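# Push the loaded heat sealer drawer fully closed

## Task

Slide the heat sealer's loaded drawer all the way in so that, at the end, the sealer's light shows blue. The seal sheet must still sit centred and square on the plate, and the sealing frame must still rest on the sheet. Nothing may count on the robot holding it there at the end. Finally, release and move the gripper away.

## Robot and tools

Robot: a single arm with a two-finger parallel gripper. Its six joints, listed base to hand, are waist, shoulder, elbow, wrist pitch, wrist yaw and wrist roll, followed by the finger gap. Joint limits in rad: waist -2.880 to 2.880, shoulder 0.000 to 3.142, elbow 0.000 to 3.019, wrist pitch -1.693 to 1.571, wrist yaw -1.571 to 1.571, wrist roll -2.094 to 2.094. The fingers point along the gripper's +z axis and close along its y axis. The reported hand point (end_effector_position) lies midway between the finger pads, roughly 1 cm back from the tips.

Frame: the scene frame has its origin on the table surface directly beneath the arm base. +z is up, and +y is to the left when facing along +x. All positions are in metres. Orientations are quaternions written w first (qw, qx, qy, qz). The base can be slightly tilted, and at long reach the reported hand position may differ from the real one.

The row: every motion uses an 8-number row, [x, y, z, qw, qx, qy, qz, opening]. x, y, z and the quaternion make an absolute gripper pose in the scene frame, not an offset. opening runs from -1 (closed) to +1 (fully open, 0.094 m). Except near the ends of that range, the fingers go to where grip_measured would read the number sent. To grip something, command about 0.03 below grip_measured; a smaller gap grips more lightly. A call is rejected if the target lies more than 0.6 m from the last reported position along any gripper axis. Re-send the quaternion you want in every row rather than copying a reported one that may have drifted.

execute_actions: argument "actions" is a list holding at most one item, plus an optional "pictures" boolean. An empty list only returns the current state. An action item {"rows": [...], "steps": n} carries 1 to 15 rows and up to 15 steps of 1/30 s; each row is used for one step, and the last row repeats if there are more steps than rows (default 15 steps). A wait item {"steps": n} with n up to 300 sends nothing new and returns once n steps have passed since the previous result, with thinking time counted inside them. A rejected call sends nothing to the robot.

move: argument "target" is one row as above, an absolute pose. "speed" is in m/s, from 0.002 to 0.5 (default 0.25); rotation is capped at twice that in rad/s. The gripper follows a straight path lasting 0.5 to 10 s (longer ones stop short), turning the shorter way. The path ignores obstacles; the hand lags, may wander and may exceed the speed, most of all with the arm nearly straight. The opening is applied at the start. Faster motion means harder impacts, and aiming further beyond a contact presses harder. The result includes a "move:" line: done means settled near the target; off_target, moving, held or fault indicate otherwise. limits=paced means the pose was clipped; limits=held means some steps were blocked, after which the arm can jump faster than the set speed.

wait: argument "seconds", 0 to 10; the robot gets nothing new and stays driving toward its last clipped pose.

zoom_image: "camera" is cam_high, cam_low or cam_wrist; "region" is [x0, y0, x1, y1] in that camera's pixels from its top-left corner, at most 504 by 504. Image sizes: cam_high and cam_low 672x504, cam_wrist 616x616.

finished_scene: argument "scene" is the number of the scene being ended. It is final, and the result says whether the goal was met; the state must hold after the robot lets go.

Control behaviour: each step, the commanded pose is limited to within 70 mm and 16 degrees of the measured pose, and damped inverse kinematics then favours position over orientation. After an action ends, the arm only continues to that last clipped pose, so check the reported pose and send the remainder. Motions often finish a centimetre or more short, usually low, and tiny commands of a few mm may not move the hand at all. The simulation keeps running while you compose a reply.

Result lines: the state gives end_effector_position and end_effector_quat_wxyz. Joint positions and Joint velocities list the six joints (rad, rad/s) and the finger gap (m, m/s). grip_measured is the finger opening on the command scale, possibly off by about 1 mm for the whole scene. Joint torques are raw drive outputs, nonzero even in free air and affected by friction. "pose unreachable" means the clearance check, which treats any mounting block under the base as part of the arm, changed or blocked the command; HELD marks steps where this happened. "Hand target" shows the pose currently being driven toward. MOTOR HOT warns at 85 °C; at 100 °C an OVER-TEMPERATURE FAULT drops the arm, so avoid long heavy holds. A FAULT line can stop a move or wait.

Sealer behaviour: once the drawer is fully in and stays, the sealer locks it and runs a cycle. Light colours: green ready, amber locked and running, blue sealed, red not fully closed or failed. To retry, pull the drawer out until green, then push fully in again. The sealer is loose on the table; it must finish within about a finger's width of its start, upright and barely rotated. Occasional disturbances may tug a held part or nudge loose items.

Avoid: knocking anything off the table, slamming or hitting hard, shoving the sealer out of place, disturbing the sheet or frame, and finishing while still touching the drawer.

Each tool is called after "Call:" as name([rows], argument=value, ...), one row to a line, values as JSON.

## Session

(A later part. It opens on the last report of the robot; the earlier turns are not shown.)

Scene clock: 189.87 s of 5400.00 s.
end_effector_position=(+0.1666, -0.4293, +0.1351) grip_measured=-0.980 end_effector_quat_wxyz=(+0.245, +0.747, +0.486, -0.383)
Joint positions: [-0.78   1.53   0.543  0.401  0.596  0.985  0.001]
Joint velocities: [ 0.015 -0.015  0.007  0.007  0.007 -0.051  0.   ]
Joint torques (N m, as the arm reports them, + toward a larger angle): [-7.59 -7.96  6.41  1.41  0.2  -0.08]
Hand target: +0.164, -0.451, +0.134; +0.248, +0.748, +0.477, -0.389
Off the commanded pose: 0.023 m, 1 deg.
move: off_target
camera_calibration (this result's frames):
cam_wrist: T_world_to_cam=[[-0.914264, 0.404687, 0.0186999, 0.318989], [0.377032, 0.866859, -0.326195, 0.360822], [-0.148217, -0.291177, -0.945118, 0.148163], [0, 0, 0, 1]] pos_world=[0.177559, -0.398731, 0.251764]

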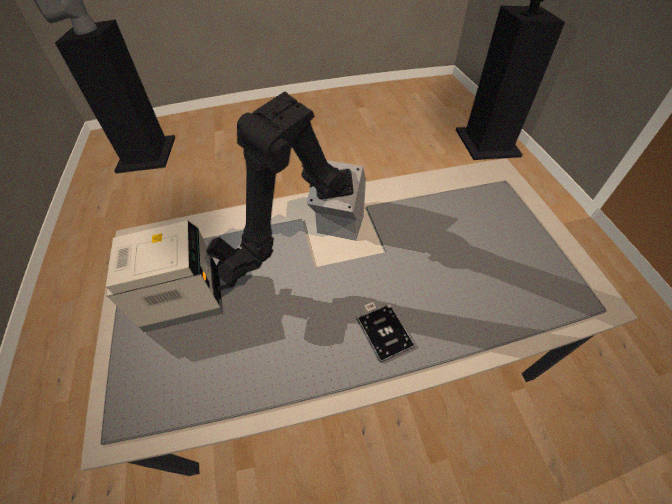

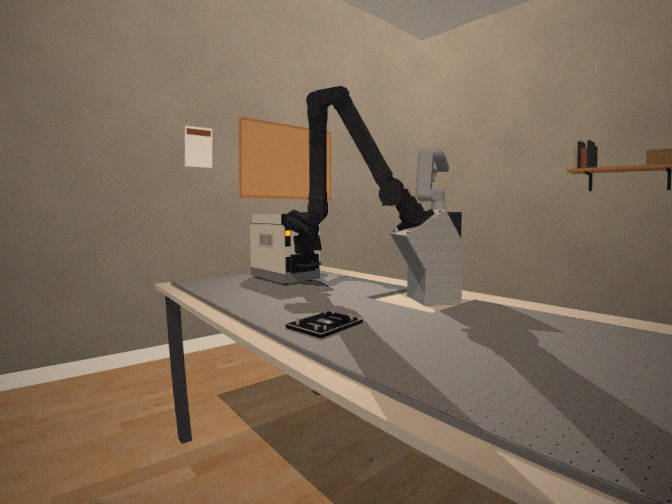

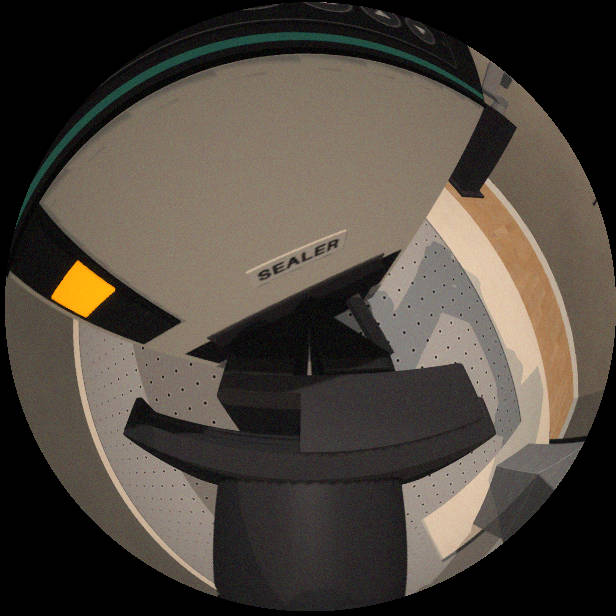

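The light is amber, so the drawer is locked. Backing the gripper off now.

Call:
move(target=[0.17, -0.385, 0.15, 0.248, 0.7483, 0.4767, -0.3892, -1], speed=0.08)

Call:
move(target=[0.24, -0.29, 0.25, 0.248, 0.7483, 0.4767, -0.3892, -1], speed=0.2)

Call:
wait(seconds=7)

Scene clock: 195.53 s of 5400.00 s.
end_effector_position=(+0.1648, -0.3871, +0.1480) grip_measured=-0.980 end_effector_quat_wxyz=(+0.244, +0.747, +0.478, -0.393)
Joint positions: [-0.702  1.45   0.452  0.372  0.684  1.051  0.001]
Joint velocities: [ 0.005  0.005 -0.007 -0.017 -0.022  0.037 -0.001]
Joint torques (N m, as the arm reports them, + toward a larger angle): [ -2.36 -10.35   1.58   1.03   0.84   0.08]
Hand target: +0.169, -0.385, +0.150; +0.248, +0.748, +0.477, -0.389
Off the commanded pose: 0.006 m, 1 deg.
move: done
camera_calibration (this result's frames):
cam_wrist: T_world_to_cam=[[-0.906861, 0.420753, 0.0238697, 0.30423], [0.387957, 0.855614, -0.342658, 0.325337], [-0.164598, -0.301483, -0.939157, 0.170241], [0, 0, 0, 1]] pos_world=[0.177699, -0.355043, 0.2641]

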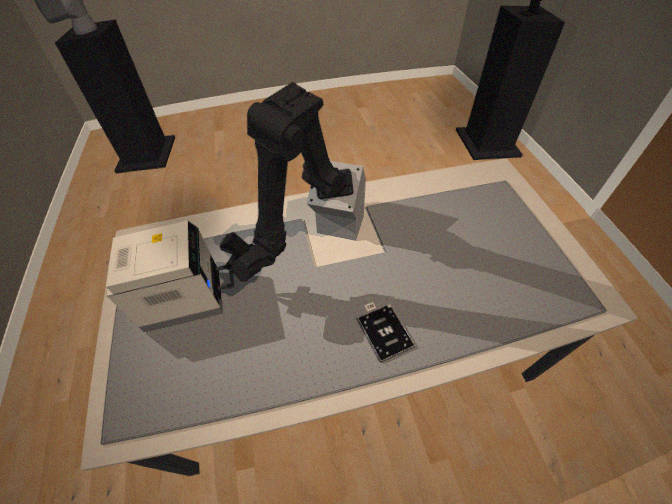

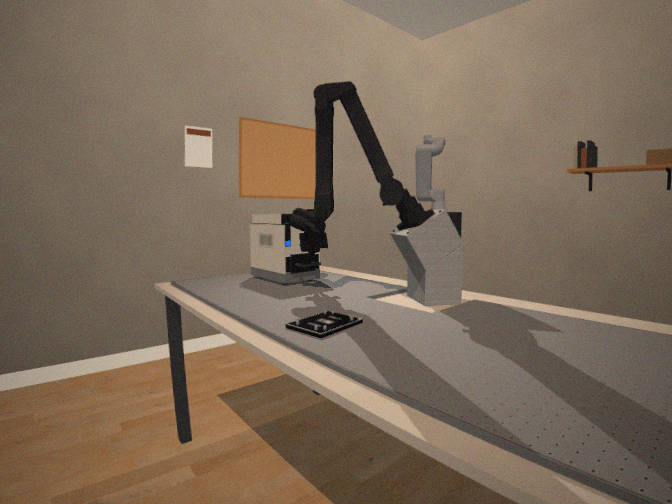

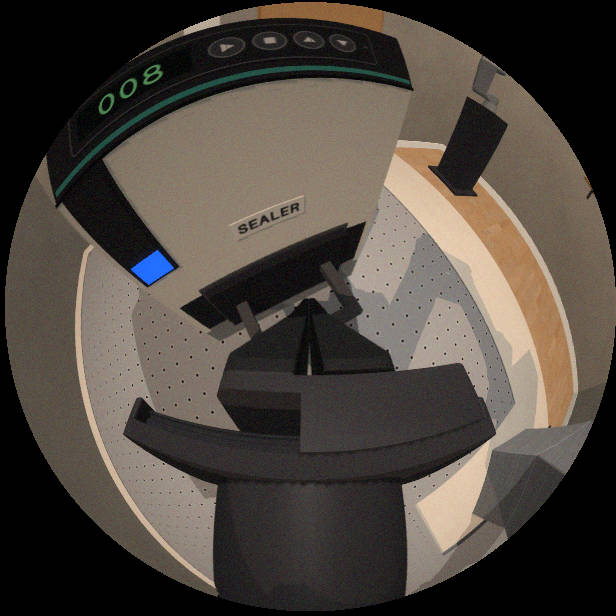

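Scene clock: 197.00 s of 5400.00 s.
end_effector_position=(+0.2264, -0.2862, +0.2449) grip_measured=-0.980 end_effector_quat_wxyz=(+0.238, +0.745, +0.482, -0.395)
Joint positions: [-0.31   0.972  0.462 -0.43   0.966  1.453  0.001]
Joint velocities: [-0.005 -0.005 -0.002 -0.017  0.022  0.051 -0.001]
Joint torques (N m, as the arm reports them, + toward a larger angle): [-0.55 -6.97  7.76  0.45  0.93  0.07]
Hand target: +0.237, -0.290, +0.249; +0.248, +0.748, +0.477, -0.389
Off the commanded pose: 0.015 m, 1 deg.
move: off_target
camera_calibration (this result's frames):
cam_wrist: T_world_to_cam=[[-0.907636, 0.418051, 0.037821, 0.311354], [0.381799, 0.859641, -0.33948, 0.250053], [-0.174433, -0.293684, -0.939853, 0.306406], [0, 0, 0, 1]] pos_world=[0.240573, -0.255131, 0.361089]

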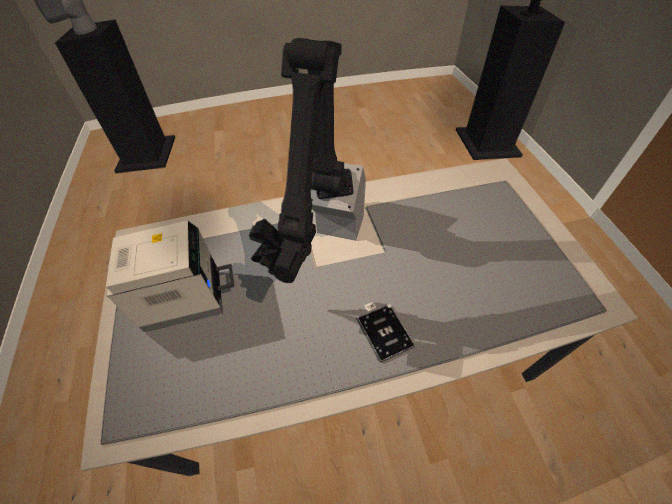

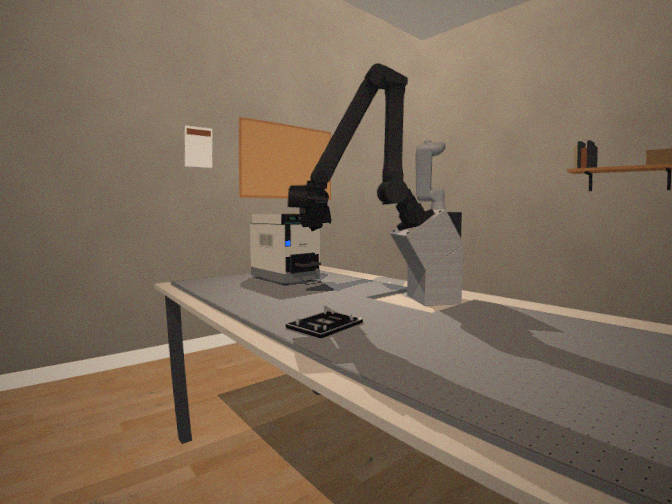

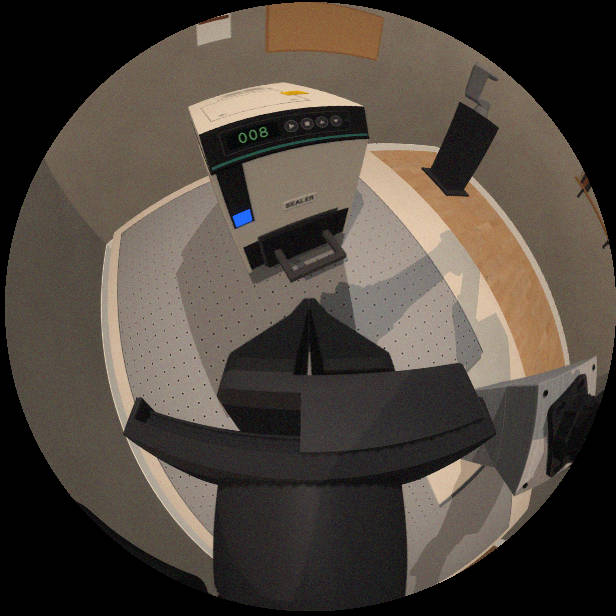

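Scene clock: 204.00 s of 5400.00 s.
end_effector_position=(+0.2264, -0.2861, +0.2449) grip_measured=-0.980 end_effector_quat_wxyz=(+0.239, +0.746, +0.481, -0.394)
Joint positions: [-0.31   0.972  0.462 -0.43   0.966  1.456  0.001]
Joint velocities: [-0.005  0.005  0.002  0.002 -0.007 -0.095  0.001]
Joint torques (N m, as the arm reports them, + toward a larger angle): [-0.68 -7.05  7.8   0.38  0.91  0.08]
Hand target: +0.237, -0.290, +0.249; +0.247, +0.748, +0.477, -0.389
Off the commanded pose: 0.015 m, 1 deg.
Steps of this call (steps 1 to 210: nothing new was sent). Readings (end_effector_position):
1: (+0.2264, -0.2861, +0.2449)
2: (+0.2264, -0.2861, +0.2449)
4: (+0.2264, -0.2861, +0.2449)
8: (+0.2264, -0.2861, +0.2449)
210: the state above
camera_calibration (this result's frames):
cam_wrist: T_world_to_cam=[[-0.906891, 0.419877, 0.0353943, 0.312237], [0.384235, 0.858531, -0.339541, 0.249192], [-0.172952, -0.294327, -0.939925, 0.3059], [0, 0, 0, 1]] pos_world=[0.240323, -0.255005, 0.361083]

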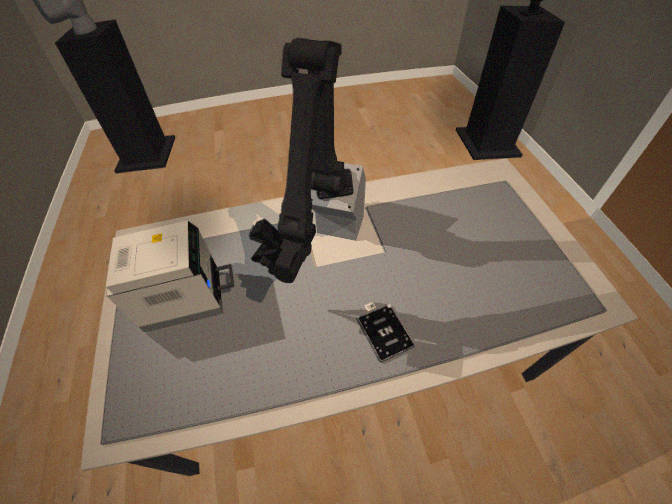

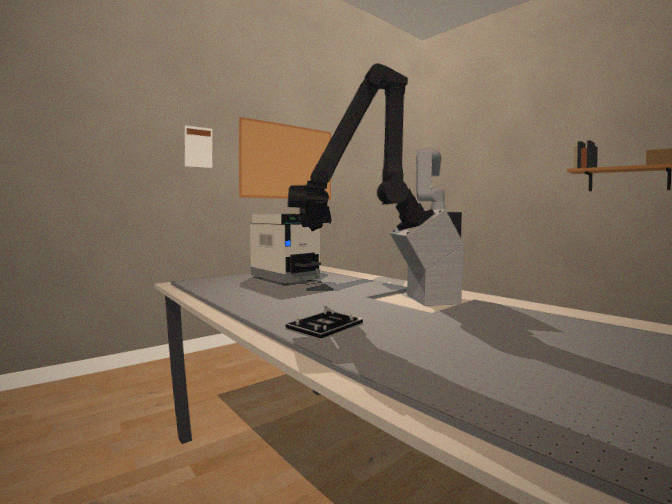

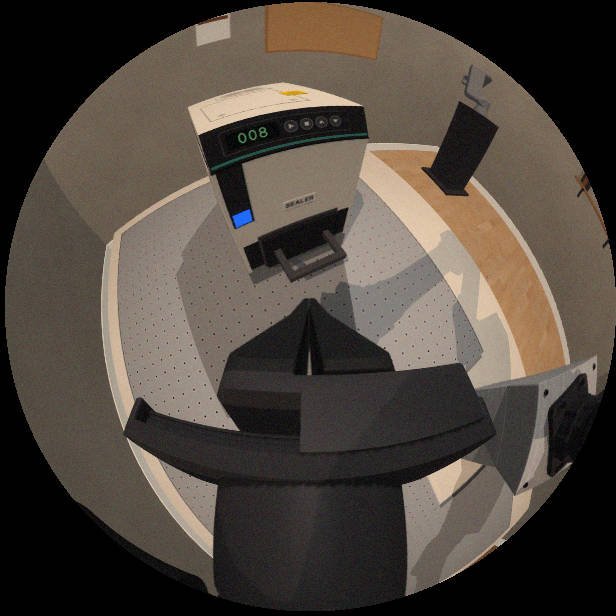

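The light is blue, the sealer looks unmoved in the fixed cameras, and the arm is clear.

Call:
finished_scene(scene=2)

The scene is finished: the task was done.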